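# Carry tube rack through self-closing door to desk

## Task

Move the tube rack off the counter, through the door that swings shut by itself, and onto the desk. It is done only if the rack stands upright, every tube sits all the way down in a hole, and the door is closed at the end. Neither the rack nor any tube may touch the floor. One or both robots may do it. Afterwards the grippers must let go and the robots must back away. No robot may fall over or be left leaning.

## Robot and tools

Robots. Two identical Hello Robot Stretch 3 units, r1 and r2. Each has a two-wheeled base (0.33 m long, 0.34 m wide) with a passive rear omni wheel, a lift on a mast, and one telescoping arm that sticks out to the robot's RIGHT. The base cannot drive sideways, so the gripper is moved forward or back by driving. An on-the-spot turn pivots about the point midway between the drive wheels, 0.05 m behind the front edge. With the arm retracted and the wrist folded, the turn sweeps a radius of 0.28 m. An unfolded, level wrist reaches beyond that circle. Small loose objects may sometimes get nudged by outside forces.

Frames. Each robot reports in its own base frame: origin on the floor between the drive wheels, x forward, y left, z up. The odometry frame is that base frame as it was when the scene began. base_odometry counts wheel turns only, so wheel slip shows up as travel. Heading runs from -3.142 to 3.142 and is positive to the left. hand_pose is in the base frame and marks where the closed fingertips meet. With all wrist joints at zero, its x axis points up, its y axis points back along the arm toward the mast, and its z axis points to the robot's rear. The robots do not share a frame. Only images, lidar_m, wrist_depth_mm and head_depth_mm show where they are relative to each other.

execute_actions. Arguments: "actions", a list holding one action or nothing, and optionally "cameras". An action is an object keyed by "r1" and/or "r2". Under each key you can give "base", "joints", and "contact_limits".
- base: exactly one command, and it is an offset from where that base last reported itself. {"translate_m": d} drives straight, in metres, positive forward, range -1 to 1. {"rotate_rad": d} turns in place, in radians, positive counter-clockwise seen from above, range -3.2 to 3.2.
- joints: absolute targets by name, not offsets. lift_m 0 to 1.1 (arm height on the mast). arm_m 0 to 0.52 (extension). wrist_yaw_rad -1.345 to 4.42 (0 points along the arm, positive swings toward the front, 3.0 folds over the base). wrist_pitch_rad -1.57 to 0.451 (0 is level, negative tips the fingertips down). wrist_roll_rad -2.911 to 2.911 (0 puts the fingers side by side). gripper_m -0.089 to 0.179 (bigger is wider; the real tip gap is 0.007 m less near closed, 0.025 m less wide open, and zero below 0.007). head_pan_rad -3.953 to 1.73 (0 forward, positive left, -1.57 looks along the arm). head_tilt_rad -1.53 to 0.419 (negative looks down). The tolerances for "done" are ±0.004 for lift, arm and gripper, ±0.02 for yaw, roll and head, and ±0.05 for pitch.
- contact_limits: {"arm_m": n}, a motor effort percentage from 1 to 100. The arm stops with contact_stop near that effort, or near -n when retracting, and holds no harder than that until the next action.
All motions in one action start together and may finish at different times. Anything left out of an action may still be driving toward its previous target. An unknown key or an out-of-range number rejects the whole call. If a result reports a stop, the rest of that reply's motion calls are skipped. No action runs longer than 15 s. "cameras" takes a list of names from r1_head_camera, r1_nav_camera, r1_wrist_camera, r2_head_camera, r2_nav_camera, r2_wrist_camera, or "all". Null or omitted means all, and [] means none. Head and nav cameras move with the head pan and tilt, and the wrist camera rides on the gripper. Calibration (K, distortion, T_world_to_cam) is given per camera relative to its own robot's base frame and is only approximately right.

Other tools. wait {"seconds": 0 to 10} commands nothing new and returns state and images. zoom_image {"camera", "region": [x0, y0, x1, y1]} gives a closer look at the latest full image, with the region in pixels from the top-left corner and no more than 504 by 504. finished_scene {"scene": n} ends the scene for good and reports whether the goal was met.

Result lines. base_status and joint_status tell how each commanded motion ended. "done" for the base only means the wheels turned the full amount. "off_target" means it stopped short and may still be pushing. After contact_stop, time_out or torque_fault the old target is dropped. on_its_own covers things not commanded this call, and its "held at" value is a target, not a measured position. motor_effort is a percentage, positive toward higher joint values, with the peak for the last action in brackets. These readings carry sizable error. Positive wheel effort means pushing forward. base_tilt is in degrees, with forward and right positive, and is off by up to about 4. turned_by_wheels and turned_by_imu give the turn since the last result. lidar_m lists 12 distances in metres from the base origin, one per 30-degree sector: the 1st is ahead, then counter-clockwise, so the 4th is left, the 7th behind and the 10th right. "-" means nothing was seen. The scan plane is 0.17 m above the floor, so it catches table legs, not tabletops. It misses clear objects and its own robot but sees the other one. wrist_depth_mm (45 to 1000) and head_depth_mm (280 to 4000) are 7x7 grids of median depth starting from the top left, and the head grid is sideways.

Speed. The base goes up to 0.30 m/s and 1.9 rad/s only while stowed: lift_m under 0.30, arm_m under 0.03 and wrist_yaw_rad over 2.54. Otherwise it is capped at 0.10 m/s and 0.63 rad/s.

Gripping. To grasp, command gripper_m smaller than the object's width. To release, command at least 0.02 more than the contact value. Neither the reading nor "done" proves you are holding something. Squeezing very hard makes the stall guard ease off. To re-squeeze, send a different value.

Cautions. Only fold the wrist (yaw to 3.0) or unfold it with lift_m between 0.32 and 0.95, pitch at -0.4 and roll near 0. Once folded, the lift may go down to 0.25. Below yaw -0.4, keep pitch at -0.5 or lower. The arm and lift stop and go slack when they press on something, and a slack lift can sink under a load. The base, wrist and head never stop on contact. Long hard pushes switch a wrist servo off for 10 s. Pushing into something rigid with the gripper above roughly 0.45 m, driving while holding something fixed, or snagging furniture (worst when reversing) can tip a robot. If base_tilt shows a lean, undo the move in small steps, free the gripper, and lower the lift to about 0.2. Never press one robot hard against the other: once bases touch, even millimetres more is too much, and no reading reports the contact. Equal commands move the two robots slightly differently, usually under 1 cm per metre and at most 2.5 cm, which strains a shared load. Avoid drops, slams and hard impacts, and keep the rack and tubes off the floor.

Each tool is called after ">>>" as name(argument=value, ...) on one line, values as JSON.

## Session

>>> execute_actions(actions=[])

Scene clock: 0.00 s.
r1.base_odometry: x=+0.000 y=+0.000 heading=+0.000 (m, m, rad; r1's odometry frame)
r1.turned_by_wheels: +0.000 (rad since the last result)
r1.turned_by_imu: +0.000 (rad since the last result)
r1.base_tilt: forward=+0.4 right=+0.9 (deg)
r1.lidar_m: 2.41 1.06 0.86 0.73 0.72 0.81 1.12 1.12 1.26 1.31 1.30 1.47
r1.head_depth_mm: 1901 2045 2053 2041 2071 2056 2047 / 1960 2397 2408 2382 2374 2362 2232 / 1962 2771 2791 2776 2759 2777 2280 / 1958 2692 2693 2694 2742 2726 2289 / 1967 2594 2636 2620 2622 2608 2284 / 1981 2493 2520 2560 2518 2548 2259 / 1973 2408 2445 2424 2434 1017 2261
r1.base_status: not commanded
r1.joint_positions: lift_m=+0.323 arm_m=+0.001 wrist_yaw_rad=+2.923 wrist_pitch_rad=-0.450 wrist_roll_rad=-0.014 gripper_m=+0.037 head_pan_rad=-0.007 head_tilt_rad=+0.005
r1.joint_status: not commanded
r1.motor_effort: left_wheel=+0 right_wheel=+0 lift_m=+28 arm_m=+0 wrist_yaw_rad=-1 wrist_pitch_rad=+5 wrist_roll_rad=+1 gripper_m=+0 head_pan_rad=+0 head_tilt_rad=+1 (%)
r1.hand_pose: x=+0.0266 y=+0.0694 z=+0.3282 quat_wxyz=(+0.232, +0.697, +0.083, +0.673) (m; r1's base frame)
r1.wrist_depth_mm: - 637 692 789 929 - - / 585 - 750 882 - - 860 / 632 - 800 852 829 820 790 / 672 690 697 695 670 667 648 / 599 605 - 577 587 555 557 / 521 514 - 513 484 487 482 / 462 - - - 434 432 424
r2.base_odometry: x=+0.000 y=+0.000 heading=+0.000 (m, m, rad; r2's odometry frame)
r2.turned_by_wheels: +0.000 (rad since the last result)
r2.turned_by_imu: +0.000 (rad since the last result)
r2.base_tilt: forward=-1.1 right=-1.2 (deg)
r2.lidar_m: 1.82 1.96 2.02 1.89 1.80 0.96 0.68 0.65 0.67 0.90 1.32 1.36
r2.head_depth_mm: 1643 1629 1644 1651 1659 1650 1649 / 1795 1848 1843 1862 1880 1880 1880 / 1880 2154 2131 2144 2169 2196 2091 / 1873 2283 2288 2236 2253 2254 2204 / 1880 2128 2131 2136 2128 2094 2072 / 1887 2008 2013 2005 1993 1977 1963 / 1851 1908 1902 1881 1856 1888 1857
r2.base_status: not commanded
r2.joint_positions: lift_m=+0.359 arm_m=-0.001 wrist_yaw_rad=+3.019 wrist_pitch_rad=-0.471 wrist_roll_rad=-0.016 gripper_m=+0.037 head_pan_rad=-0.006 head_tilt_rad=-0.005
r2.joint_status: not commanded
r2.motor_effort: left_wheel=+1 right_wheel=+0 lift_m=+30 arm_m=+0 wrist_yaw_rad=+0 wrist_pitch_rad=+7 wrist_roll_rad=-1 gripper_m=+0 head_pan_rad=+0 head_tilt_rad=+1 (%)
r2.hand_pose: x=+0.0053 y=+0.0720 z=+0.3595 quat_wxyz=(+0.206, +0.690, +0.125, +0.682) (m; r2's base frame)
r2.wrist_depth_mm: - - - - - - - / - - - - - - - / - - - - - - - / 791 798 790 779 785 795 798 / 657 644 - 660 665 650 662 / 557 554 - 575 537 555 562 / 481 - - - 490 484 486
pictures: r1_head_camera (sideways: a quarter turn clockwise sets it upright), r1_nav_camera (sideways: a quarter turn counterclockwise sets it upright), r1_wrist_camera, r2_head_camera (sideways: a quarter turn clockwise sets it upright), r2_nav_camera (sideways: a quarter turn counterclockwise sets it upright), r2_wrist_camera
camera_calibration (this result's frames):
r1_head_camera: T_world_to_cam=[[-0.012155, -0.0077835, -0.999896, 1.3228], [0.0194471, 0.999779, -0.00801899, 0.00975689], [0.999737, -0.0195426, -0.0120009, -0.0333756], [0, 0, 0, 1]] pos_world=[0.0492557, -0.000110939, 1.32234]
r1_nav_camera: T_world_to_cam=[[-0.00112994, -0.0279795, 0.999608, -1.25462], [0.0359924, -0.998962, -0.0279208, 0.0840544], [0.999351, 0.0359468, 0.00213582, -0.0531488], [0, 0, 0, 1]] pos_world=[0.0486714, 0.0507739, 1.25659]
r1_wrist_camera: T_world_to_cam=[[0.977016, -0.211532, -0.0263612, 0.00603588], [-0.152756, -0.608501, -0.778712, 0.3236], [0.148681, 0.76484, -0.626828, 0.31372], [0, 0, 0, 1]] pos_world=[-0.00310964, -0.0417581, 0.448798]
r2_head_camera: T_world_to_cam=[[-0.0040886, 0.0302998, -0.999532, 1.32429], [-0.0219907, 0.999296, 0.0303826, -0.0375133], [0.99975, 0.0221047, -0.00341941, -0.0405262], [0, 0, 0, 1]] pos_world=[0.0451056, -0.00174298, 1.32467]
r2_nav_camera: T_world_to_cam=[[0.0148169, 0.021464, 0.99966, -1.2666], [0.0105763, -0.999717, 0.0213084, 0.0251214], [0.999834, 0.010257, -0.0150398, -0.0278856], [0, 0, 0, 1]] pos_world=[0.0463825, 0.0525865, 1.26521]
r2_wrist_camera: T_world_to_cam=[[0.996556, -0.0806437, 0.0193015, -0.00682539], [-0.032448, -0.593458, -0.80421, 0.36707], [0.0763092, 0.800815, -0.594031, 0.315862], [0, 0, 0, 1]] pos_world=[-0.00539059, -0.0356565, 0.482965]
Images, in order (width x height): r1_head_camera 896x504, r1_nav_camera 672x504, r1_wrist_camera 644x364, r2_head_camera 896x504, r2_nav_camera 672x504, r2_wrist_camera 644x364.

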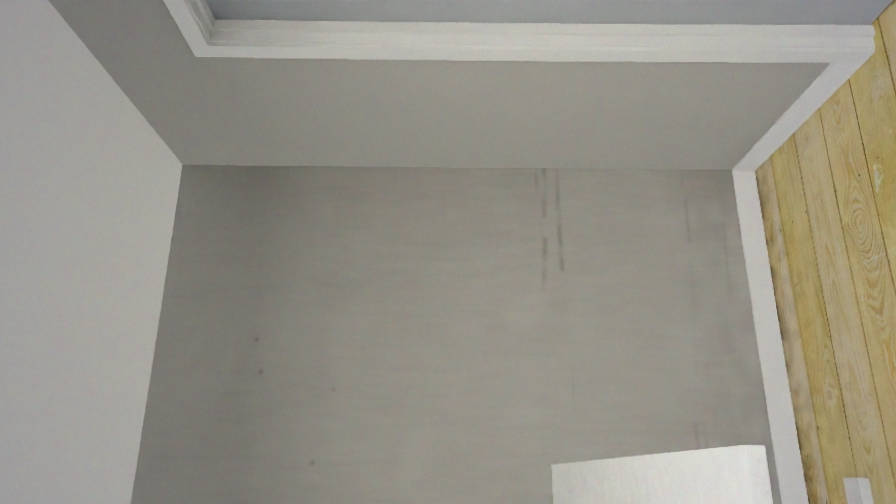

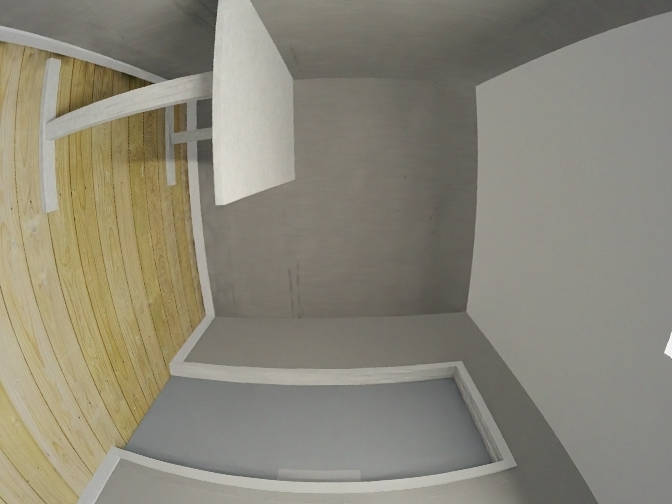

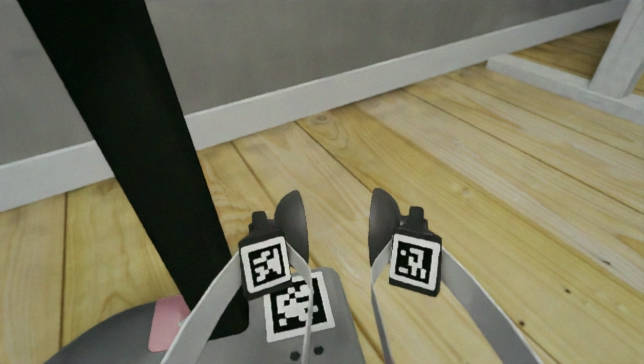

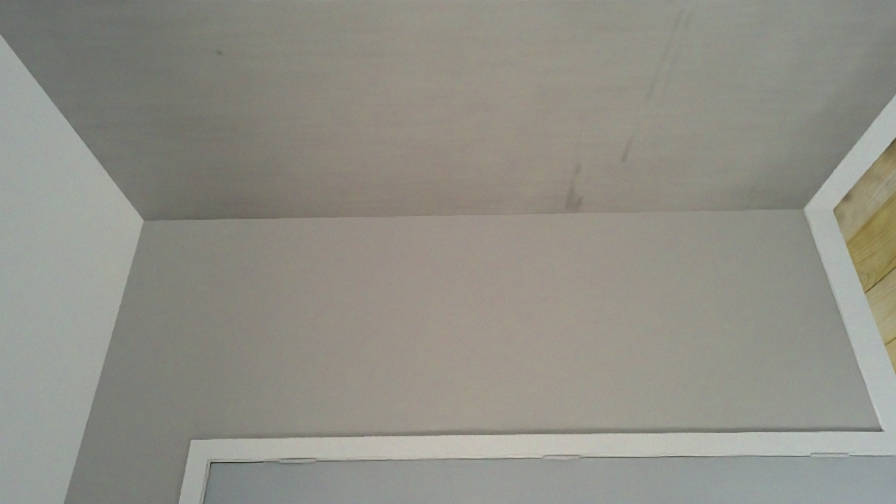

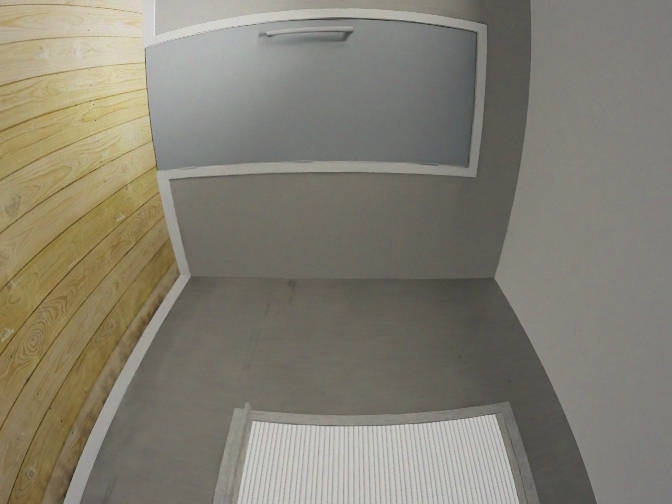

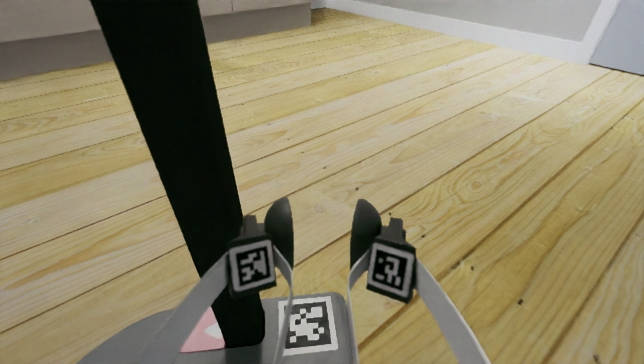

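>>> execute_actions(actions=[{"r1":{"joints":{"head_pan_rad":-0.75,"head_tilt_rad":-0.6,"lift_m":0.27,"wrist_yaw_rad":3.15,"wrist_pitch_rad":-0.4}},"r2":{"base":{"rotate_rad":2.0},"joints":{"head_tilt_rad":-0.3,"lift_m":0.28,"wrist_pitch_rad":-0.4}}}], cameras=["r1_head_camera","r2_head_camera","r2_nav_camera"])

Scene clock: 10.27 s.
r1.base_odometry: x=+0.000 y=+0.000 heading=+0.000 (m, m, rad; r1's odometry frame)
r1.turned_by_wheels: +0.000 (rad since the last result)
r1.turned_by_imu: +0.001 (rad since the last result)
r1.base_tilt: forward=+0.4 right=+0.9 (deg)
r1.lidar_m: 2.41 1.06 0.86 0.73 0.72 0.82 1.12 1.12 1.26 1.31 1.30 1.47
r1.head_depth_mm: 1084 1179 1283 1416 1583 1458 1250 / 1130 1235 1355 1506 1647 1462 1238 / 1187 1308 1440 1607 1718 1461 1241 / 1245 1371 1523 1708 1772 1455 1239 / 1321 1472 1656 1906 1772 1450 1234 / 1468 1628 1845 2057 1760 1442 1232 / 1560 1743 1990 2147 1748 1436 1235
r1.base_status: not commanded
r1.joint_positions: lift_m=+0.271 arm_m=+0.001 wrist_yaw_rad=+3.147 wrist_pitch_rad=-0.418 wrist_roll_rad=-0.014 gripper_m=+0.037 head_pan_rad=-0.743 head_tilt_rad=-0.592
r1.joint_status: all done
r1.motor_effort: left_wheel=+0(0) right_wheel=+0(0) lift_m=+15(20) arm_m=+0(0) wrist_yaw_rad=+3(3) wrist_pitch_rad=+7(5) wrist_roll_rad=+1(1) gripper_m=+1(0) head_pan_rad=-3(28) head_tilt_rad=-4(34) (%)
r1.hand_pose: x=-0.0224 y=+0.0789 z=+0.2832 quat_wxyz=(+0.144, +0.686, +0.150, +0.697) (m; r1's base frame)
r1.wrist_depth_mm: 582 613 - 713 763 849 931 / 623 674 710 782 840 884 929 / 667 729 739 787 779 766 753 / 675 677 651 638 633 621 596 / 554 554 549 542 537 516 505 / 478 490 - - - 445 444 / 421 - - - 393 390 386
r2.base_odometry: x=+0.000 y=+0.000 heading=+2.000 (m, m, rad; r2's odometry frame)
r2.turned_by_wheels: +2.000 (rad since the last result)
r2.turned_by_imu: +1.976 (rad since the last result)
r2.base_tilt: forward=-1.1 right=-1.2 (deg)
r2.lidar_m: 1.80 1.07 0.71 0.65 0.66 0.83 1.32 1.34 1.68 1.96 1.98 1.97
r2.head_depth_mm: 2264 2340 2469 1959 2082 1981 1551 / 2211 2325 2406 1922 2044 1996 1571 / 2170 2293 2385 1896 2007 2002 1556 / 2165 2253 2373 1858 1953 2012 1554 / 2148 2213 2351 1833 1941 1978 1562 / 2095 2189 2330 1830 1881 1954 1571 / 2086 2181 2287 2381 2440 2035 1583
r2.base_status: done
r2.joint_positions: lift_m=+0.280 arm_m=-0.001 wrist_yaw_rad=+3.019 wrist_pitch_rad=-0.422 wrist_roll_rad=-0.016 gripper_m=+0.037 head_pan_rad=-0.006 head_tilt_rad=-0.297
r2.joint_status: all done
r2.motor_effort: left_wheel=-2(13) right_wheel=+2(11) lift_m=+18(25) arm_m=-1(0) wrist_yaw_rad=+0(0) wrist_pitch_rad=+12(13) wrist_roll_rad=+0(1) gripper_m=+0(0) head_pan_rad=+1(0) head_tilt_rad=-2(16) (%)
r2.hand_pose: x=+0.0060 y=+0.0785 z=+0.2923 quat_wxyz=(+0.189, +0.693, +0.107, +0.687) (m; r2's base frame)
r2.wrist_depth_mm: 545 - 625 635 683 741 804 / 592 627 681 715 774 828 907 / 640 681 729 783 841 870 931 / 676 698 714 725 734 726 737 / 584 589 - 583 597 590 594 / 491 506 - 508 481 492 500 / 437 - - - 422 425 428
pictures: r1_head_camera (sideways: a quarter turn clockwise sets it upright), r2_head_camera (sideways: a quarter turn clockwise sets it upright), r2_nav_camera (sideways: a quarter turn counterclockwise sets it upright)
camera_calibration (this result's frames):
r1_head_camera: T_world_to_cam=[[-0.42649, 0.380927, -0.820366, 1.09088], [0.680713, 0.73242, -0.0137971, 0.0132369], [0.595597, -0.564319, -0.571672, 0.697486], [0, 0, 0, 1]] pos_world=[0.0408167, -0.0316351, 1.29383]
r2_head_camera: T_world_to_cam=[[-0.29125, 0.0319048, -0.956115, 1.26914], [-0.0120963, 0.999241, 0.0370286, -0.0462132], [0.956571, 0.02235, -0.290643, 0.333614], [0, 0, 0, 1]] pos_world=[0.0499531, -0.00176992, 1.31212]
r2_nav_camera: T_world_to_cam=[[0.301574, 0.0198612, 0.953236, -1.20754], [0.0160235, -0.999747, 0.015761, 0.0323173], [0.953308, 0.0105211, -0.301816, 0.345688], [0, 0, 0, 1]] pos_world=[0.0340964, 0.0526554, 1.25489]
Images, in order (width x height): r1_head_camera 896x504, r2_head_camera 896x504, r2_nav_camera 672x504.

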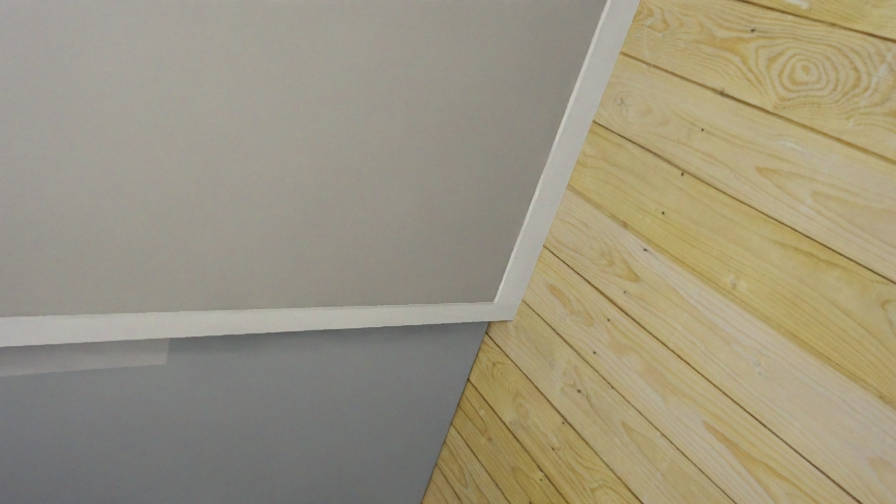

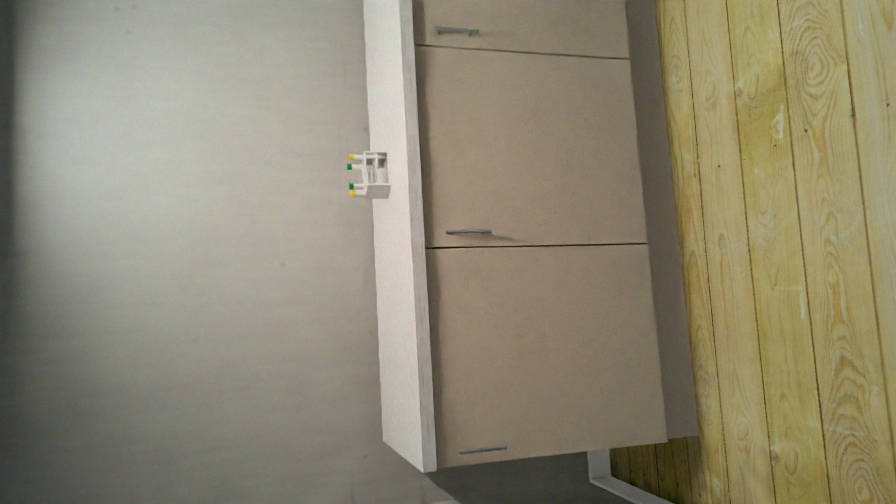

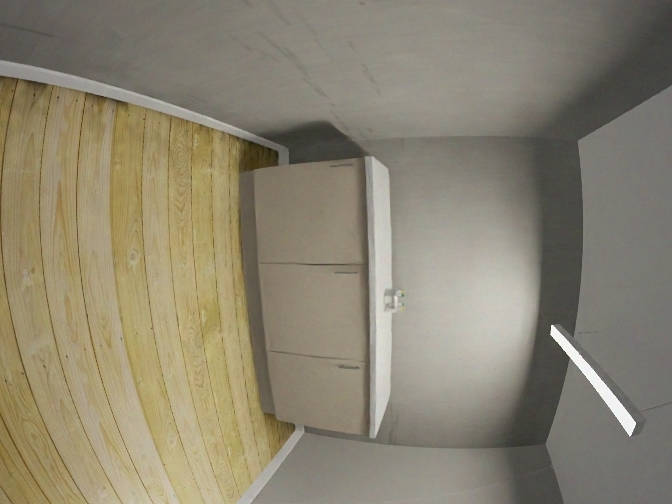

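>>> execute_actions(actions=[{"r1":{"base":{"rotate_rad":-0.175},"joints":{"head_pan_rad":0}},"r2":{"base":{"rotate_rad":-0.29},"joints":{"head_pan_rad":0.4}}}], cameras=[])

>>> execute_actions(actions=[{"r1":{"base":{"translate_m":0.9}},"r2":{"base":{"translate_m":0.9}}}], cameras=["r2_head_camera"])

>>> execute_actions(actions=[{"r1":{"base":{"translate_m":0.52}},"r2":{"base":{"translate_m":0.55},"joints":{"head_pan_rad":0.63,"head_tilt_rad":-0.5}}}], cameras=["r2_head_camera"])

Scene clock: 26.50 s.
r1.base_odometry: x=+0.000 y=+0.000 heading=-0.175 (m, m, rad; r1's odometry frame)
r1.turned_by_wheels: -0.175 (rad since the last result)
r1.turned_by_imu: -0.176 (rad since the last result)
r1.base_tilt: forward=+0.4 right=+0.9 (deg)
r1.lidar_m: 2.03 1.06 0.99 0.75 0.73 0.76 1.07 1.12 1.17 1.34 1.30 1.37
r1.head_depth_mm: 1598 1701 1817 1934 1786 1464 1255 / 1805 1927 2075 2154 1767 1464 1242 / 1948 2112 2339 2236 1769 1448 1248 / 2299 2500 2686 2251 1759 1457 1240 / 2451 2676 2894 2228 1758 1449 1234 / 2313 2529 2769 2248 1748 1443 1233 / 2204 2402 2653 2212 1758 1443 1224
r1.base_status: done
r1.joint_positions: lift_m=+0.271 arm_m=+0.001 wrist_yaw_rad=+3.147 wrist_pitch_rad=-0.418 wrist_roll_rad=-0.014 gripper_m=+0.037 head_pan_rad=-0.007 head_tilt_rad=-0.593
r1.joint_status: all done
r1.motor_effort: left_wheel=+2(9) right_wheel=-2(8) lift_m=+14(14) arm_m=+0(0) wrist_yaw_rad=+2(3) wrist_pitch_rad=+7(7) wrist_roll_rad=+1(1) gripper_m=+0(0) head_pan_rad=+3(31) head_tilt_rad=-5(4) (%)
r1.hand_pose: x=-0.0224 y=+0.0789 z=+0.2832 quat_wxyz=(+0.144, +0.686, +0.150, +0.697) (m; r1's base frame)
r1.wrist_depth_mm: 554 608 - 765 859 - - / 584 653 696 822 918 - 902 / 633 680 748 799 765 761 747 / 634 669 652 648 626 610 602 / 558 547 542 541 541 517 506 / 475 497 - - - 442 439 / 426 - - - 391 392 387
r2.base_odometry: x=+0.000 y=+0.000 heading=+1.710 (m, m, rad; r2's odometry frame)
r2.turned_by_wheels: -0.290 (rad since the last result)
r2.turned_by_imu: -0.287 (rad since the last result)
r2.base_tilt: forward=-1.1 right=-1.2 (deg)
r2.lidar_m: 1.82 1.79 0.84 0.66 0.66 0.70 1.05 1.33 1.42 1.99 1.96 2.11
r2.head_depth_mm: 2173 2249 2334 1875 1989 1981 1571 / 2126 2269 2353 1874 1948 1988 1560 / 2137 2224 2325 1849 1954 1996 1554 / 2118 2233 2361 1833 1935 2021 1569 / 2141 2260 2393 1833 1944 1997 1569 / 2139 2264 2346 2452 2438 2019 1568 / 2073 2053 2005 1994 1961 1873 1582
r2.base_status: done
r2.joint_positions: lift_m=+0.280 arm_m=-0.001 wrist_yaw_rad=+3.019 wrist_pitch_rad=-0.422 wrist_roll_rad=-0.016 gripper_m=+0.037 head_pan_rad=+0.393 head_tilt_rad=-0.297
r2.joint_status: all done
r2.motor_effort: left_wheel=+4(15) right_wheel=-2(7) lift_m=+18(18) arm_m=-1(0) wrist_yaw_rad=+0(0) wrist_pitch_rad=+13(12) wrist_roll_rad=+0(0) gripper_m=+1(0) head_pan_rad=+3(24) head_tilt_rad=-2(1) (%)
r2.hand_pose: x=+0.0060 y=+0.0785 z=+0.2923 quat_wxyz=(+0.189, +0.693, +0.107, +0.687) (m; r2's base frame)
r2.wrist_depth_mm: 504 - 643 730 864 - - / 526 582 694 800 968 - - / 565 614 748 833 941 926 975 / 600 654 722 721 723 733 728 / 580 582 - 569 602 588 580 / 492 499 - 517 472 491 495 / 433 - - - 418 421 419
pictures: none
No camera images: the call's "cameras" was empty. Leave "cameras" out to get every camera's image.

Scene clock: 31.20 s.
r1.base_odometry: x=+0.886 y=-0.156 heading=-0.175 (m, m, rad; r1's odometry frame)
r1.turned_by_wheels: +0.000 (rad since the last result)
r1.turned_by_imu: +0.003 (rad since the last result)
r1.base_tilt: forward=+0.4 right=+0.9 (deg)
r1.lidar_m: 1.33 1.85 1.57 0.73 1.16 1.20 1.70 1.92 1.21 0.91 0.87 1.00
r1.head_depth_mm: 1091 1171 1243 1338 1439 1452 1246 / 1150 1239 1353 1492 1637 1458 1244 / 1314 1425 1552 1696 1716 1463 1239 / 1545 1671 1868 2001 1745 1451 1234 / 1684 1860 2045 2170 1761 1452 1240 / 1612 1765 1944 2087 1757 1441 1230 / 1557 1685 1847 2005 1761 1439 1237
r1.base_status: done
r1.joint_positions: lift_m=+0.271 arm_m=+0.001 wrist_yaw_rad=+3.147 wrist_pitch_rad=-0.418 wrist_roll_rad=-0.014 gripper_m=+0.037 head_pan_rad=-0.007 head_tilt_rad=-0.593
r1.joint_status: not commanded
r1.motor_effort: left_wheel=+2(11) right_wheel=-2(5) lift_m=+14(15) arm_m=+0(0) wrist_yaw_rad=+3(3) wrist_pitch_rad=+7(7) wrist_roll_rad=+1(1) gripper_m=+0(0) head_pan_rad=+2(3) head_tilt_rad=-4(5) (%)
r1.hand_pose: x=-0.0226 y=+0.0789 z=+0.2833 quat_wxyz=(+0.144, +0.686, +0.150, +0.697) (m; r1's base frame)
r1.wrist_depth_mm: 850 916 - - - - - / 890 - - - - - 948 / 836 845 814 774 785 756 756 / 671 653 646 623 618 610 596 / 557 544 540 540 543 515 511 / 479 487 - - - 448 441 / 426 - - - 392 390 385
r2.base_odometry: x=-0.125 y=+0.891 heading=+1.710 (m, m, rad; r2's odometry frame)
r2.turned_by_wheels: +0.000 (rad since the last result)
r2.turned_by_imu: +0.008 (rad since the last result)
r2.base_tilt: forward=-1.2 right=-1.2 (deg)
r2.lidar_m: 0.99 0.98 1.04 1.02 1.02 1.10 1.65 2.15 2.04 1.62 1.60 1.28
r2.head_depth_mm: 1386 1462 1532 1406 1044 1103 1181 / 1395 1456 1535 1413 1035 1107 1183 / 1397 1462 1539 1264 1035 1098 1175 / 1384 1466 1539 1444 1035 1094 1167 / 1391 1455 1541 1451 1038 1091 1171 / 1412 1467 1528 1461 1033 1096 1172 / 1390 1465 1540 1468 1031 1092 1159
r2.base_status: done
r2.joint_positions: lift_m=+0.280 arm_m=-0.001 wrist_yaw_rad=+3.019 wrist_pitch_rad=-0.421 wrist_roll_rad=-0.016 gripper_m=+0.037 head_pan_rad=+0.393 head_tilt_rad=-0.297
r2.joint_status: not commanded
r2.motor_effort: left_wheel=+2(17) right_wheel=-1(5) lift_m=+18(18) arm_m=-1(0) wrist_yaw_rad=+1(0) wrist_pitch_rad=+12(12) wrist_roll_rad=+0(0) gripper_m=+1(0) head_pan_rad=+3(4) head_tilt_rad=-1(1) (%)
r2.hand_pose: x=+0.0060 y=+0.0785 z=+0.2924 quat_wxyz=(+0.189, +0.693, +0.107, +0.687) (m; r2's base frame)
r2.wrist_depth_mm: 745 - 937 - - 934 762 / 804 870 - - - - 796 / 839 907 959 921 964 950 813 / 717 704 710 716 733 720 740 / 570 571 - 589 604 585 582 / 488 503 - 520 478 493 498 / 433 - - - 425 429 427
pictures: r2_head_camera (sideways: a quarter turn clockwise sets it upright)
camera_calibration (this result's frames):
r2_head_camera: T_world_to_cam=[[-0.281229, -0.0838458, -0.955971, 1.26889], [-0.399051, 0.916181, 0.0370374, -0.0438641], [0.872736, 0.391897, -0.291115, 0.33474], [0, 0, 0, 1]] pos_world=[0.0472054, 0.0153952, 1.3121]
Images, in order (width x height): r2_head_camera 896x504.

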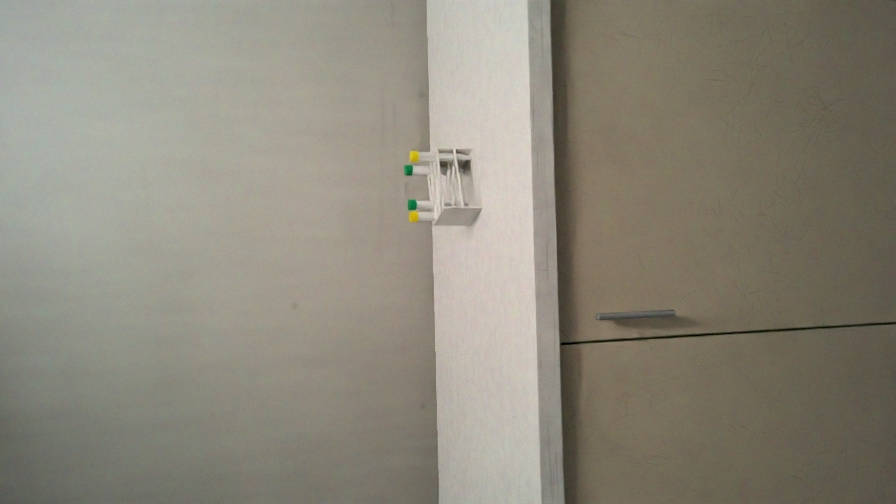

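Scene clock: 34.70 s.
r1.base_odometry: x=+1.398 y=-0.247 heading=-0.175 (m, m, rad; r1's odometry frame)
r1.turned_by_wheels: +0.000 (rad since the last result)
r1.turned_by_imu: +0.002 (rad since the last result)
r1.base_tilt: forward=+0.4 right=+0.8 (deg)
r1.lidar_m: 0.94 1.39 1.37 1.43 0.96 1.46 2.06 2.17 0.87 0.71 0.71 0.74
r1.head_depth_mm: 733 774 817 894 1020 1143 1202 / 828 880 943 1026 1114 1243 1241 / 944 1022 1105 1218 1350 1399 1239 / 1098 1210 1338 1504 1649 1453 1237 / 1253 1368 1545 1724 1756 1449 1234 / 1200 1319 1448 1623 1725 1453 1235 / 1151 1254 1379 1522 1649 1436 1235
r1.base_status: done
r1.joint_positions: lift_m=+0.271 arm_m=+0.001 wrist_yaw_rad=+3.148 wrist_pitch_rad=-0.418 wrist_roll_rad=-0.014 gripper_m=+0.037 head_pan_rad=-0.007 head_tilt_rad=-0.594
r1.joint_status: not commanded
r1.motor_effort: left_wheel=+2(11) right_wheel=-2(5) lift_m=+15(14) arm_m=+0(0) wrist_yaw_rad=+2(3) wrist_pitch_rad=+7(7) wrist_roll_rad=+1(1) gripper_m=+1(0) head_pan_rad=+3(2) head_tilt_rad=-3(3) (%)
r1.hand_pose: x=-0.0226 y=+0.0789 z=+0.2833 quat_wxyz=(+0.144, +0.686, +0.150, +0.697) (m; r1's base frame)
r1.wrist_depth_mm: - - - - - - - / - - - - - - 951 / 843 820 816 798 785 746 743 / 657 644 651 636 635 614 602 / 560 550 543 540 537 512 511 / 476 485 - - - 445 443 / 428 - - - 395 391 383
r2.base_odometry: x=-0.201 y=+1.436 heading=+1.710 (m, m, rad; r2's odometry frame)
r2.turned_by_wheels: +0.000 (rad since the last result)
r2.turned_by_imu: +0.005 (rad since the last result)
r2.base_tilt: forward=-1.1 right=-1.2 (deg)
r2.lidar_m: 0.49 0.48 0.51 0.76 1.23 1.33 2.01 2.66 1.76 1.40 1.39 0.62
r2.head_depth_mm: 872 945 1023 831 606 570 645 / 892 962 1041 795 608 588 665 / 914 992 1074 778 611 607 691 / 934 1013 1096 770 613 627 718 / 958 1039 1125 848 616 647 744 / 982 1067 1149 853 619 671 776 / 1002 1093 1190 859 642 683 805
r2.base_status: done
r2.joint_positions: lift_m=+0.280 arm_m=-0.001 wrist_yaw_rad=+3.019 wrist_pitch_rad=-0.421 wrist_roll_rad=-0.016 gripper_m=+0.037 head_pan_rad=+0.623 head_tilt_rad=-0.494
r2.joint_status: all done
r2.motor_effort: left_wheel=+2(14) right_wheel=-1(5) lift_m=+18(18) arm_m=+0(0) wrist_yaw_rad=+0(1) wrist_pitch_rad=+12(12) wrist_roll_rad=+0(0) gripper_m=+0(0) head_pan_rad=+3(19) head_tilt_rad=-2(14) (%)
r2.hand_pose: x=+0.0060 y=+0.0785 z=+0.2924 quat_wxyz=(+0.189, +0.693, +0.107, +0.687) (m; r2's base frame)
r2.wrist_depth_mm: 900 - - 893 616 473 377 / 993 - - - 642 489 397 / 955 930 958 949 787 510 411 / 716 710 703 720 732 609 428 / 577 579 - 585 592 580 495 / 489 511 - 518 474 486 474 / 430 - - - 425 426 420
pictures: r2_head_camera (sideways: a quarter turn clockwise sets it upright)
camera_calibration (this result's frames):
r2_head_camera: T_world_to_cam=[[-0.402264, -0.2517, -0.880245, 1.17081], [-0.591121, 0.805601, 0.0397803, -0.0462536], [0.699114, 0.536333, -0.47285, 0.572299], [0, 0, 0, 1]] pos_world=[0.0435302, 0.0250117, 1.30305]
Images, in order (width x height): r2_head_camera 896x504.

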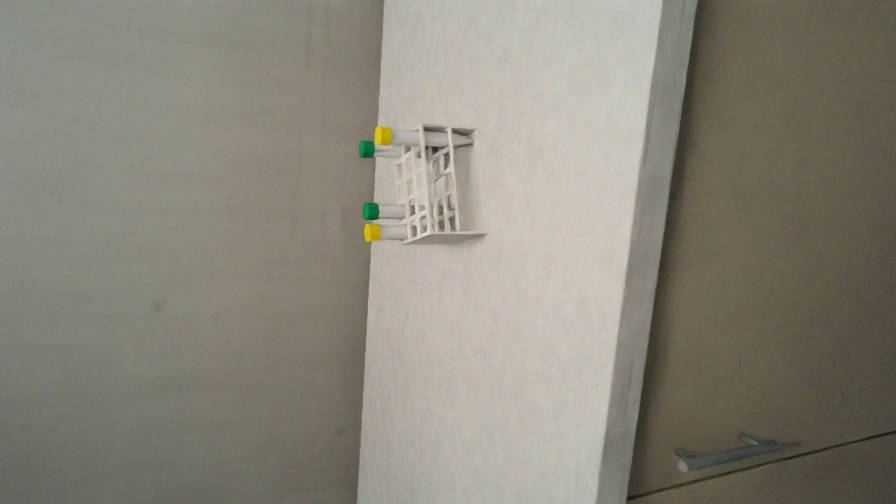

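>>> execute_actions(actions=[{"r1":{"base":{"rotate_rad":-1.06},"joints":{"head_tilt_rad":-0.9}},"r2":{"base":{"rotate_rad":2.31},"joints":{"head_pan_rad":-1.57,"head_tilt_rad":-0.55}}}], cameras=["r1_nav_camera"])

>>> execute_actions(actions=[{"r1":{"base":{"translate_m":0.55}},"r2":{"base":{"translate_m":-0.105},"joints":{"lift_m":0.93}}}], cameras=["r1_nav_camera"])

>>> execute_actions(actions=[{"r1":{"joints":{"lift_m":0.33}},"r2":{"joints":{"wrist_yaw_rad":0,"gripper_m":0.179,"wrist_roll_rad":0,"lift_m":0.95}}}], cameras=[])

>>> execute_actions(actions=[{"r2":{"joints":{"wrist_pitch_rad":-0.15,"arm_m":0.05,"lift_m":0.92}}}], cameras=["r2_head_camera","r2_wrist_camera"])

Scene clock: 50.50 s.
r1.base_odometry: x=+1.398 y=-0.247 heading=-1.235 (m, m, rad; r1's odometry frame)
r1.turned_by_wheels: -1.060 (rad since the last result)
r1.turned_by_imu: -1.071 (rad since the last result)
r1.base_tilt: forward=+0.4 right=+0.9 (deg)
r1.lidar_m: 0.71 0.74 0.92 1.39 1.37 1.44 0.96 1.45 2.02 2.32 0.89 0.71
r1.head_depth_mm: 612 710 846 981 1225 1251 1124 / 615 713 849 1048 1317 1241 1125 / 616 713 846 1051 1340 1240 1117 / 615 713 851 1050 1327 1243 1118 / 617 714 853 1060 1328 1236 1114 / 616 717 853 1060 1334 1228 1115 / 621 718 858 1060 1339 1231 1114
r1.base_status: done
r1.joint_positions: lift_m=+0.271 arm_m=+0.001 wrist_yaw_rad=+3.148 wrist_pitch_rad=-0.418 wrist_roll_rad=-0.014 gripper_m=+0.037 head_pan_rad=-0.007 head_tilt_rad=-0.889
r1.joint_status: all done
r1.motor_effort: left_wheel=+2(11) right_wheel=-2(8) lift_m=+15(15) arm_m=+0(0) wrist_yaw_rad=+3(2) wrist_pitch_rad=+7(7) wrist_roll_rad=+1(1) gripper_m=+1(1) head_pan_rad=+3(2) head_tilt_rad=-6(32) (%)
r1.hand_pose: x=-0.0226 y=+0.0789 z=+0.2833 quat_wxyz=(+0.144, +0.686, +0.150, +0.697) (m; r1's base frame)
r1.wrist_depth_mm: - - - - - - 832 / - - - - - - 802 / 854 846 809 792 783 758 736 / 684 659 649 633 625 622 602 / 566 551 540 540 542 521 509 / 476 486 - - - 448 442 / 425 - - - 391 389 387
r2.base_odometry: x=-0.201 y=+1.436 heading=-2.263 (m, m, rad; r2's odometry frame)
r2.turned_by_wheels: +2.310 (rad since the last result)
r2.turned_by_imu: +2.283 (rad since the last result)
r2.base_tilt: forward=-1.1 right=-1.3 (deg)
r2.lidar_m: 1.23 1.50 2.65 2.44 1.54 1.38 0.88 0.54 0.48 0.48 0.57 1.23
r2.head_depth_mm: 885 954 1013 724 567 601 688 / 910 992 1046 723 570 632 731 / 950 1034 1080 755 594 666 777 / 981 1068 1123 769 619 703 830 / 1017 1122 1176 772 649 752 892 / 1055 1159 1176 775 674 794 962 / 1101 1219 1192 784 718 854 1050
r2.base_status: done
r2.joint_positions: lift_m=+0.280 arm_m=-0.001 wrist_yaw_rad=+3.019 wrist_pitch_rad=-0.421 wrist_roll_rad=-0.016 gripper_m=+0.037 head_pan_rad=-1.563 head_tilt_rad=-0.544
r2.joint_status: all done
r2.motor_effort: left_wheel=-2(13) right_wheel=+2(13) lift_m=+18(18) arm_m=-1(1) wrist_yaw_rad=+1(0) wrist_pitch_rad=+12(12) wrist_roll_rad=+0(1) gripper_m=+1(1) head_pan_rad=-3(35) head_tilt_rad=-2(7) (%)
r2.hand_pose: x=+0.0060 y=+0.0785 z=+0.2924 quat_wxyz=(+0.189, +0.693, +0.107, +0.687) (m; r2's base frame)
r2.wrist_depth_mm: - - - - - - - / - - - - - - - / 932 937 947 921 960 935 935 / 706 718 716 726 707 707 741 / 584 580 - 582 595 599 587 / 490 505 - 508 477 488 492 / 426 - - - 420 429 423
pictures: r1_nav_camera (sideways: a quarter turn counterclockwise sets it upright)
camera_calibration (this result's frames):
r1_nav_camera: T_world_to_cam=[[0.778186, -0.033231, 0.627154, -0.773471], [-0.00174041, -0.998709, -0.0507591, 0.113969], [0.628031, 0.0384085, -0.77724, 0.963294], [0, 0, 0, 1]] pos_world=[-0.00287632, 0.0511196, 1.23958]
Images, in order (width x height): r1_nav_camera 672x504.

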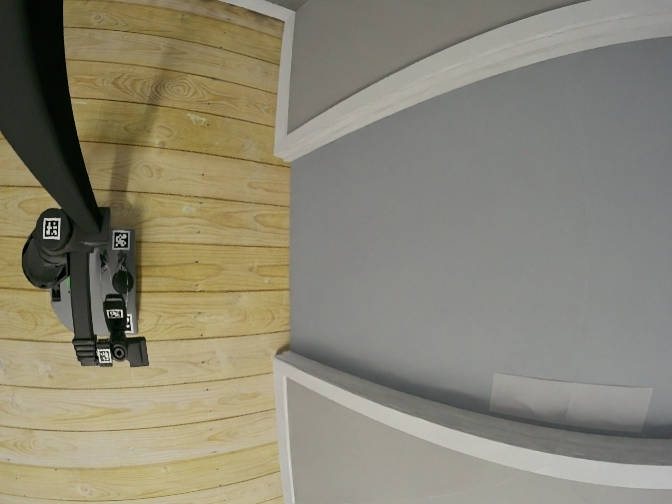

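Scene clock: 57.23 s.
r1.base_odometry: x=+1.580 y=-0.766 heading=-1.234 (m, m, rad; r1's odometry frame)
r1.turned_by_wheels: +0.000 (rad since the last result)
r1.turned_by_imu: +0.003 (rad since the last result)
r1.base_tilt: forward=+0.4 right=+0.9 (deg)
r1.lidar_m: 0.15 0.16 0.22 0.53 1.44 1.79 1.51 2.03 2.47 0.35 0.22 0.16
r1.head_depth_mm: - - - - - 336 586 / - - - - - 338 592 / - - - - - 340 598 / - - - - - 342 606 / - - - - - 343 608 / - - - - - 345 613 / - - - - - 334 615
r1.base_status: done
r1.joint_positions: lift_m=+0.271 arm_m=+0.001 wrist_yaw_rad=+3.148 wrist_pitch_rad=-0.418 wrist_roll_rad=-0.014 gripper_m=+0.037 head_pan_rad=-0.007 head_tilt_rad=-0.890
r1.joint_status: not commanded
r1.motor_effort: left_wheel=+2(11) right_wheel=-2(5) lift_m=+15(15) arm_m=+0(0) wrist_yaw_rad=+2(2) wrist_pitch_rad=+7(7) wrist_roll_rad=+1(1) gripper_m=+0(1) head_pan_rad=+2(3) head_tilt_rad=-6(6) (%)
r1.hand_pose: x=-0.0226 y=+0.0789 z=+0.2833 quat_wxyz=(+0.144, +0.686, +0.150, +0.697) (m; r1's base frame)
r1.wrist_depth_mm: - - - - 517 352 229 / - - - - 558 355 228 / 842 843 812 787 623 353 228 / 673 683 656 637 605 357 231 / 563 542 544 537 523 358 230 / 472 488 - - - 333 231 / 422 - - - 396 336 232
r2.base_odometry: x=-0.134 y=+1.517 heading=-2.263 (m, m, rad; r2's odometry frame)
r2.turned_by_wheels: +0.000 (rad since the last result)
r2.turned_by_imu: -0.002 (rad since the last result)
r2.base_tilt: forward=-1.1 right=-1.2 (deg)
r2.lidar_m: 1.33 1.62 2.69 2.25 1.43 1.29 0.82 0.50 0.45 0.45 0.53 0.99
r2.head_depth_mm: 855 925 991 753 566 - - / 881 961 1022 754 570 571 - / 910 997 1055 728 571 603 - / 944 1031 1086 762 574 639 - / 977 1074 1133 771 598 674 - / 1023 1119 1177 776 626 740 876 / 1059 1171 1185 783 655 785 964
r2.base_status: done
r2.joint_positions: lift_m=+0.930 arm_m=-0.001 wrist_yaw_rad=+3.019 wrist_pitch_rad=-0.421 wrist_roll_rad=-0.016 gripper_m=+0.037 head_pan_rad=-1.563 head_tilt_rad=-0.544
r2.joint_status: all done
r2.motor_effort: left_wheel=-2(16) right_wheel=+2(7) lift_m=+38(41) arm_m=-1(1) wrist_yaw_rad=-1(0) wrist_pitch_rad=+12(12) wrist_roll_rad=+0(0) gripper_m=+0(0) head_pan_rad=-3(4) head_tilt_rad=-2(2) (%)
r2.hand_pose: x=+0.0061 y=+0.0785 z=+0.9415 quat_wxyz=(+0.189, +0.693, +0.107, +0.687) (m; r2's base frame)
r2.wrist_depth_mm: - - - - - - - / - - - - - - - / - - - - - - - / - - - - - - - / - - - - - - - / - - - - - - - / - - - - - - -
pictures: r1_nav_camera (sideways: a quarter turn counterclockwise sets it upright)
camera_calibration (this result's frames):
r1_nav_camera: T_world_to_cam=[[0.778604, -0.0332336, 0.626635, -0.772797], [-0.00177391, -0.998709, -0.0507624, 0.113973], [0.627513, 0.0384122, -0.777658, 0.963841], [0, 0, 0, 1]] pos_world=[-0.00291788, 0.0511198, 1.23959]
Images, in order (width x height): r1_nav_camera 672x504.

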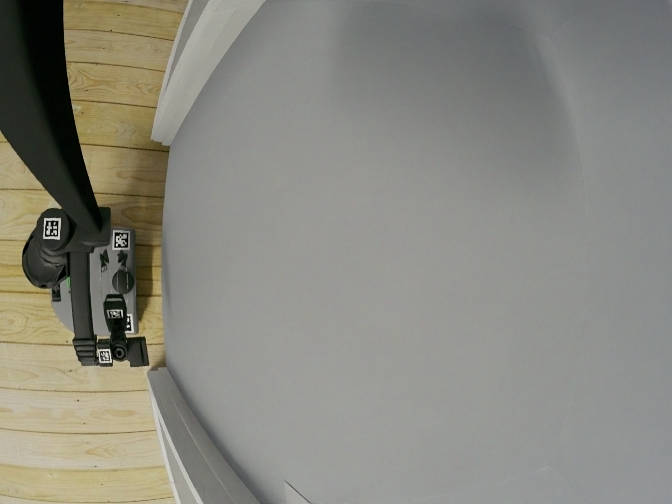

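Scene clock: 59.73 s.
r1.base_odometry: x=+1.580 y=-0.766 heading=-1.234 (m, m, rad; r1's odometry frame)
r1.turned_by_wheels: +0.000 (rad since the last result)
r1.turned_by_imu: +0.000 (rad since the last result)
r1.base_tilt: forward=+0.4 right=+0.9 (deg)
r1.lidar_m: 0.15 0.16 0.22 0.53 1.44 1.79 1.51 2.03 2.47 0.35 0.22 0.16
r1.head_depth_mm: - - - - - 336 585 / - - - - - 339 592 / - - - - - 340 599 / - - - - - 342 604 / - - - - - 344 610 / - - - - - 344 612 / - - - - - 335 616
r1.base_status: not commanded
r1.joint_positions: lift_m=+0.329 arm_m=+0.001 wrist_yaw_rad=+3.148 wrist_pitch_rad=-0.417 wrist_roll_rad=-0.014 gripper_m=+0.037 head_pan_rad=-0.007 head_tilt_rad=-0.890
r1.joint_status: all done
r1.motor_effort: left_wheel=+2(2) right_wheel=-2(2) lift_m=+38(39) arm_m=+0(0) wrist_yaw_rad=+2(2) wrist_pitch_rad=+7(6) wrist_roll_rad=+1(1) gripper_m=+0(1) head_pan_rad=+2(3) head_tilt_rad=-6(7) (%)
r1.hand_pose: x=-0.0226 y=+0.0789 z=+0.3423 quat_wxyz=(+0.144, +0.686, +0.150, +0.697) (m; r1's base frame)
r1.wrist_depth_mm: - - - - 521 351 228 / - - - - 561 353 229 / - 965 936 931 625 355 230 / 770 756 750 731 658 359 230 / 635 626 634 605 562 357 231 / 548 539 547 539 498 334 233 / 473 488 - - 446 335 231
r2.base_odometry: x=-0.134 y=+1.517 heading=-2.263 (m, m, rad; r2's odometry frame)
r2.turned_by_wheels: +0.000 (rad since the last result)
r2.turned_by_imu: +0.000 (rad since the last result)
r2.base_tilt: forward=-1.1 right=-1.2 (deg)
r2.lidar_m: 1.33 1.62 2.69 2.25 1.43 1.29 0.82 0.50 0.45 0.45 0.53 0.99
r2.head_depth_mm: 853 927 992 753 590 - - / 880 957 1025 754 591 - - / 912 996 1056 731 616 - - / 942 1036 1088 764 596 652 785 / 984 1075 1130 774 597 709 824 / 1020 1123 1182 775 625 740 891 / 1063 1173 1192 780 653 789 966
r2.base_status: not commanded
r2.joint_positions: lift_m=+0.950 arm_m=-0.001 wrist_yaw_rad=+0.002 wrist_pitch_rad=-0.421 wrist_roll_rad=-0.006 gripper_m=+0.179 head_pan_rad=-1.563 head_tilt_rad=-0.544
r2.joint_status: all done
r2.motor_effort: left_wheel=-2(2) right_wheel=+2(2) lift_m=+37(39) arm_m=-1(1) wrist_yaw_rad=-2(1) wrist_pitch_rad=+12(12) wrist_roll_rad=+3(4) gripper_m=+0(85) head_pan_rad=-2(3) head_tilt_rad=-3(3) (%)
r2.hand_pose: x=-0.0210 y=-0.3679 z=+0.9616 quat_wxyz=(+0.694, +0.149, -0.689, -0.147) (m; r2's base frame)
r2.wrist_depth_mm: - 945 852 785 716 664 617 / 583 583 572 495 527 576 562 / 403 401 403 398 394 394 391 / 362 323 304 303 301 301 301 / 492 393 334 267 248 249 243 / 626 486 404 342 292 240 209 / 863 631 500 400 344 292 271
pictures: none
No camera images: the call's "cameras" was empty. Leave "cameras" out to get every camera's image.

Scene clock: 61.23 s.
r1.base_odometry: x=+1.580 y=-0.766 heading=-1.234 (m, m, rad; r1's odometry frame)
r1.turned_by_wheels: +0.000 (rad since the last result)
r1.turned_by_imu: +0.000 (rad since the last result)
r1.base_tilt: forward=+0.4 right=+0.9 (deg)
r1.lidar_m: 0.15 0.16 0.22 0.53 1.44 1.79 1.51 2.03 2.47 0.35 0.22 0.16
r1.head_depth_mm: - - - - - 335 585 / - - - - - 338 592 / - - - - - 340 599 / - - - - - 342 605 / - - - - - 344 609 / - - - - - 345 614 / - - - - - 335 616
r1.base_status: not commanded
r1.joint_positions: lift_m=+0.329 arm_m=+0.001 wrist_yaw_rad=+3.148 wrist_pitch_rad=-0.417 wrist_roll_rad=-0.014 gripper_m=+0.037 head_pan_rad=-0.007 head_tilt_rad=-0.890
r1.joint_status: not commanded
r1.motor_effort: left_wheel=+2(2) right_wheel=-2(2) lift_m=+38(38) arm_m=+0(0) wrist_yaw_rad=+2(3) wrist_pitch_rad=+7(7) wrist_roll_rad=+1(1) gripper_m=+1(0) head_pan_rad=+3(3) head_tilt_rad=-6(4) (%)
r1.hand_pose: x=-0.0226 y=+0.0789 z=+0.3423 quat_wxyz=(+0.144, +0.686, +0.150, +0.697) (m; r1's base frame)
r1.wrist_depth_mm: - - - - 518 355 229 / - - - - 565 353 229 / - 958 950 922 614 359 229 / 770 756 762 727 666 358 231 / 628 630 624 606 559 357 231 / 539 538 545 538 498 331 231 / 471 483 - - 449 333 231
r2.base_odometry: x=-0.134 y=+1.517 heading=-2.263 (m, m, rad; r2's odometry frame)
r2.turned_by_wheels: +0.000 (rad since the last result)
r2.turned_by_imu: +0.000 (rad since the last result)
r2.base_tilt: forward=-1.1 right=-1.2 (deg)
r2.lidar_m: 1.33 1.62 2.70 2.26 1.42 1.29 0.82 0.50 0.45 0.45 0.53 0.99
r2.head_depth_mm: 857 927 989 753 - - - / 885 959 1017 758 613 - - / 909 995 1055 729 - - - / 944 1036 1092 764 594 669 778 / 978 1075 1135 772 607 693 824 / 1019 1119 1184 775 625 736 887 / 1059 1170 1193 782 654 788 964
r2.base_status: not commanded
r2.joint_positions: lift_m=+0.920 arm_m=+0.050 wrist_yaw_rad=+0.002 wrist_pitch_rad=-0.174 wrist_roll_rad=-0.006 gripper_m=+0.179 head_pan_rad=-1.563 head_tilt_rad=-0.544
r2.joint_status: all done
r2.motor_effort: left_wheel=-2(3) right_wheel=+2(2) lift_m=+17(34) arm_m=+2(2) wrist_yaw_rad=-2(2) wrist_pitch_rad=+14(14) wrist_roll_rad=+3(3) gripper_m=+0(0) head_pan_rad=-3(3) head_tilt_rad=-2(2) (%)
r2.hand_pose: x=-0.0211 y=-0.4429 z=+0.9910 quat_wxyz=(+0.707, +0.063, -0.702, -0.061) (m; r2's base frame)
r2.wrist_depth_mm: - 901 830 741 680 622 580 / - 963 887 767 701 643 604 / 991 841 840 644 757 673 617 / 485 479 481 434 444 474 481 / 333 356 333 332 335 346 335 / - 254 257 257 255 255 262 / 338 258 220 207 208 208 200
pictures: r2_head_camera (sideways: a quarter turn clockwise sets it upright), r2_wrist_camera
camera_calibration (this result's frames):
r2_head_camera: T_world_to_cam=[[0.0262492, 0.516442, -0.85592, 1.13647], [0.999064, 0.0158896, 0.0402266, -0.0565322], [0.034375, -0.856175, -0.515542, 0.631903], [0, 0, 0, 1]] pos_world=[0.0049262, -0.0450036, 1.30077]
r2_wrist_camera: T_world_to_cam=[[-0.999215, -0.0339106, 0.0204566, -0.0568321], [-0.0305674, 0.331962, -0.942797, 1.11578], [0.02518, -0.942683, -0.332738, 0.0731713], [0, 0, 0, 1]] pos_world=[-0.0245234, -0.303347, 1.07747]
Images, in order (width x height): r2_head_camera 896x504, r2_wrist_camera 644x364.

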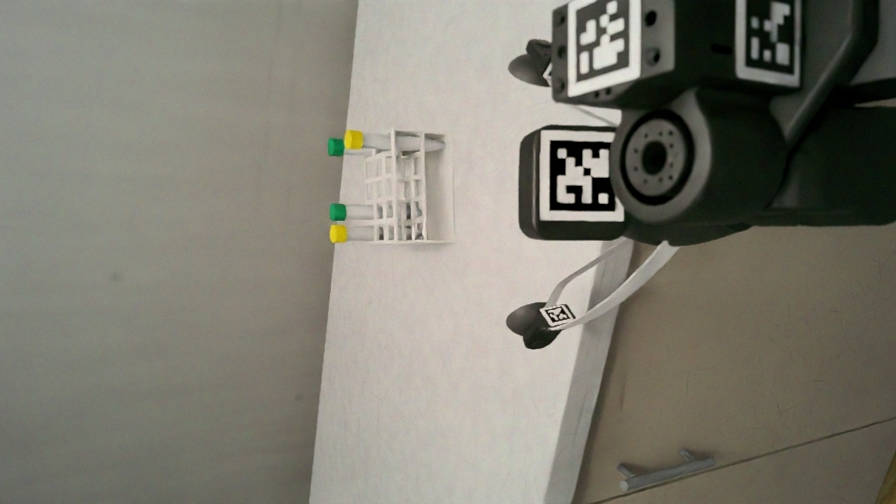

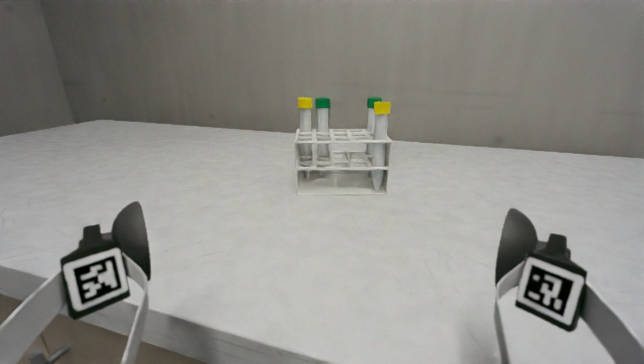

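>>> execute_actions(actions=[{"r1":{"base":{"translate_m":0.36}},"r2":{"base":{"translate_m":-0.02},"joints":{"arm_m":0.23,"lift_m":0.888}}}], cameras=["r2_head_camera","r2_wrist_camera"])

Scene clock: 73.37 s.
r1.base_odometry: x=+1.699 y=-1.106 heading=-1.234 (m, m, rad; r1's odometry frame)
r1.turned_by_wheels: +0.000 (rad since the last result)
r1.turned_by_imu: -0.032 (rad since the last result)
r1.base_tilt: forward=+0.4 right=+0.8 (deg)
r1.lidar_m: 0.15 - 0.15 0.18 0.39 1.93 1.86 2.38 0.38 0.57 1.58 0.23
r1.head_depth_mm: - - - 351 1343 1250 1120 / - - - 313 442 1190 1123 / - - - - 351 581 1103 / - - - - 309 430 841 / - - - - - 344 558 / - - - - - 306 418 / - - - - - - 338
r1.base_status: done
r1.joint_positions: lift_m=+0.330 arm_m=+0.001 wrist_yaw_rad=+3.148 wrist_pitch_rad=-0.416 wrist_roll_rad=-0.014 gripper_m=+0.037 head_pan_rad=+0.006 head_tilt_rad=-0.892
r1.joint_status: not commanded
r1.motor_effort: left_wheel=+5(71) right_wheel=+1(30) lift_m=+35(38) arm_m=+0(0) wrist_yaw_rad=+2(18) wrist_pitch_rad=+6(6) wrist_roll_rad=+1(1) gripper_m=+1(0) head_pan_rad=-2(3) head_tilt_rad=-5(6) (%)
r1.hand_pose: x=-0.0227 y=+0.0791 z=+0.3426 quat_wxyz=(+0.143, +0.686, +0.150, +0.697) (m; r1's base frame)
r1.wrist_depth_mm: - - - 288 218 172 143 / - - 565 318 235 183 150 / - 971 646 345 253 195 158 / 765 747 716 385 273 207 166 / 633 631 621 429 269 222 175 / 545 537 556 479 338 234 186 / 477 484 - - 340 242 198
r2.base_odometry: x=-0.122 y=+1.532 heading=-2.263 (m, m, rad; r2's odometry frame)
r2.turned_by_wheels: +0.000 (rad since the last result)
r2.turned_by_imu: -0.001 (rad since the last result)
r2.base_tilt: forward=-1.1 right=-1.2 (deg)
r2.lidar_m: 1.35 1.64 2.69 1.38 1.38 1.27 0.81 0.49 0.44 0.44 0.53 0.98
r2.head_depth_mm: 846 917 991 839 - 557 627 / 874 953 1014 862 - 575 663 / 907 986 1055 - - 606 707 / 942 1030 1085 774 572 642 758 / 973 1065 1126 770 597 683 811 / 1017 1115 1175 775 624 725 875 / 1051 1165 1178 781 654 774 946
r2.base_status: done
r2.joint_positions: lift_m=+0.888 arm_m=+0.230 wrist_yaw_rad=+0.001 wrist_pitch_rad=-0.173 wrist_roll_rad=-0.006 gripper_m=+0.179 head_pan_rad=-1.563 head_tilt_rad=-0.544
r2.joint_status: all done
r2.motor_effort: left_wheel=-1(10) right_wheel=+2(4) lift_m=+18(18) arm_m=+1(4) wrist_yaw_rad=+0(1) wrist_pitch_rad=+13(14) wrist_roll_rad=+3(3) gripper_m=+0(0) head_pan_rad=-3(2) head_tilt_rad=-3(3) (%)
r2.hand_pose: x=-0.0213 y=-0.6230 z=+0.9593 quat_wxyz=(+0.707, +0.062, -0.702, -0.061) (m; r2's base frame)
r2.wrist_depth_mm: 803 707 635 563 519 479 453 / 876 757 690 590 535 497 463 / 687 687 674 594 516 532 489 / 385 387 331 285 291 389 389 / 281 286 264 267 258 280 271 / - 203 207 209 208 208 213 / 168 168 168 169 168 168 162
pictures: r2_head_camera (sideways: a quarter turn clockwise sets it upright), r2_wrist_camera
camera_calibration (this result's frames):
r2_head_camera: T_world_to_cam=[[0.0262969, 0.51644, -0.85592, 1.13647], [0.999066, 0.0157974, 0.0402266, -0.0565323], [0.034296, -0.856178, -0.515542, 0.631904], [0, 0, 0, 1]] pos_world=[0.00492205, -0.0450035, 1.30077]
r2_wrist_camera: T_world_to_cam=[[-0.999241, -0.0332187, 0.020355, -0.0619216], [-0.0302134, 0.330895, -0.943184, 1.14536], [0.0245959, -0.943083, -0.331648, -0.108449], [0, 0, 0, 1]] pos_world=[-0.024602, -0.483327, 1.04558]
Images, in order (width x height): r2_head_camera 896x504, r2_wrist_camera 644x364.

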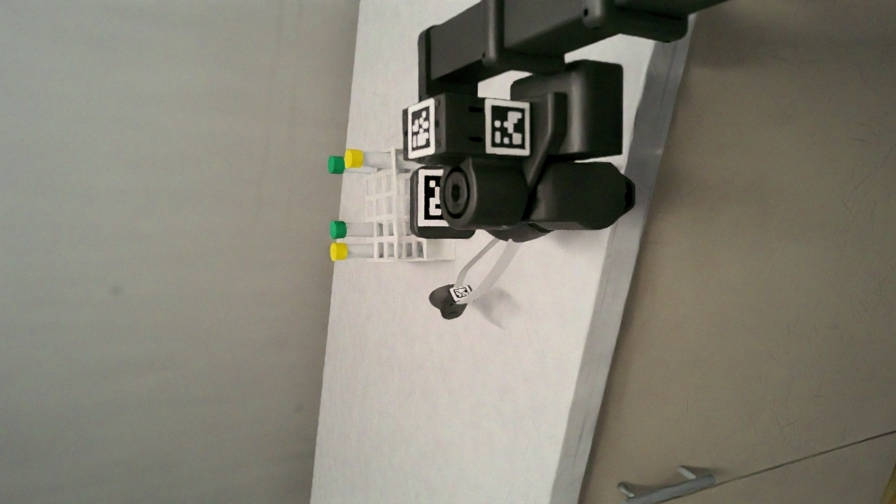

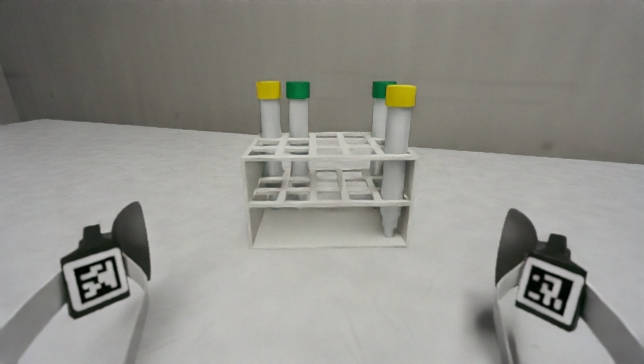

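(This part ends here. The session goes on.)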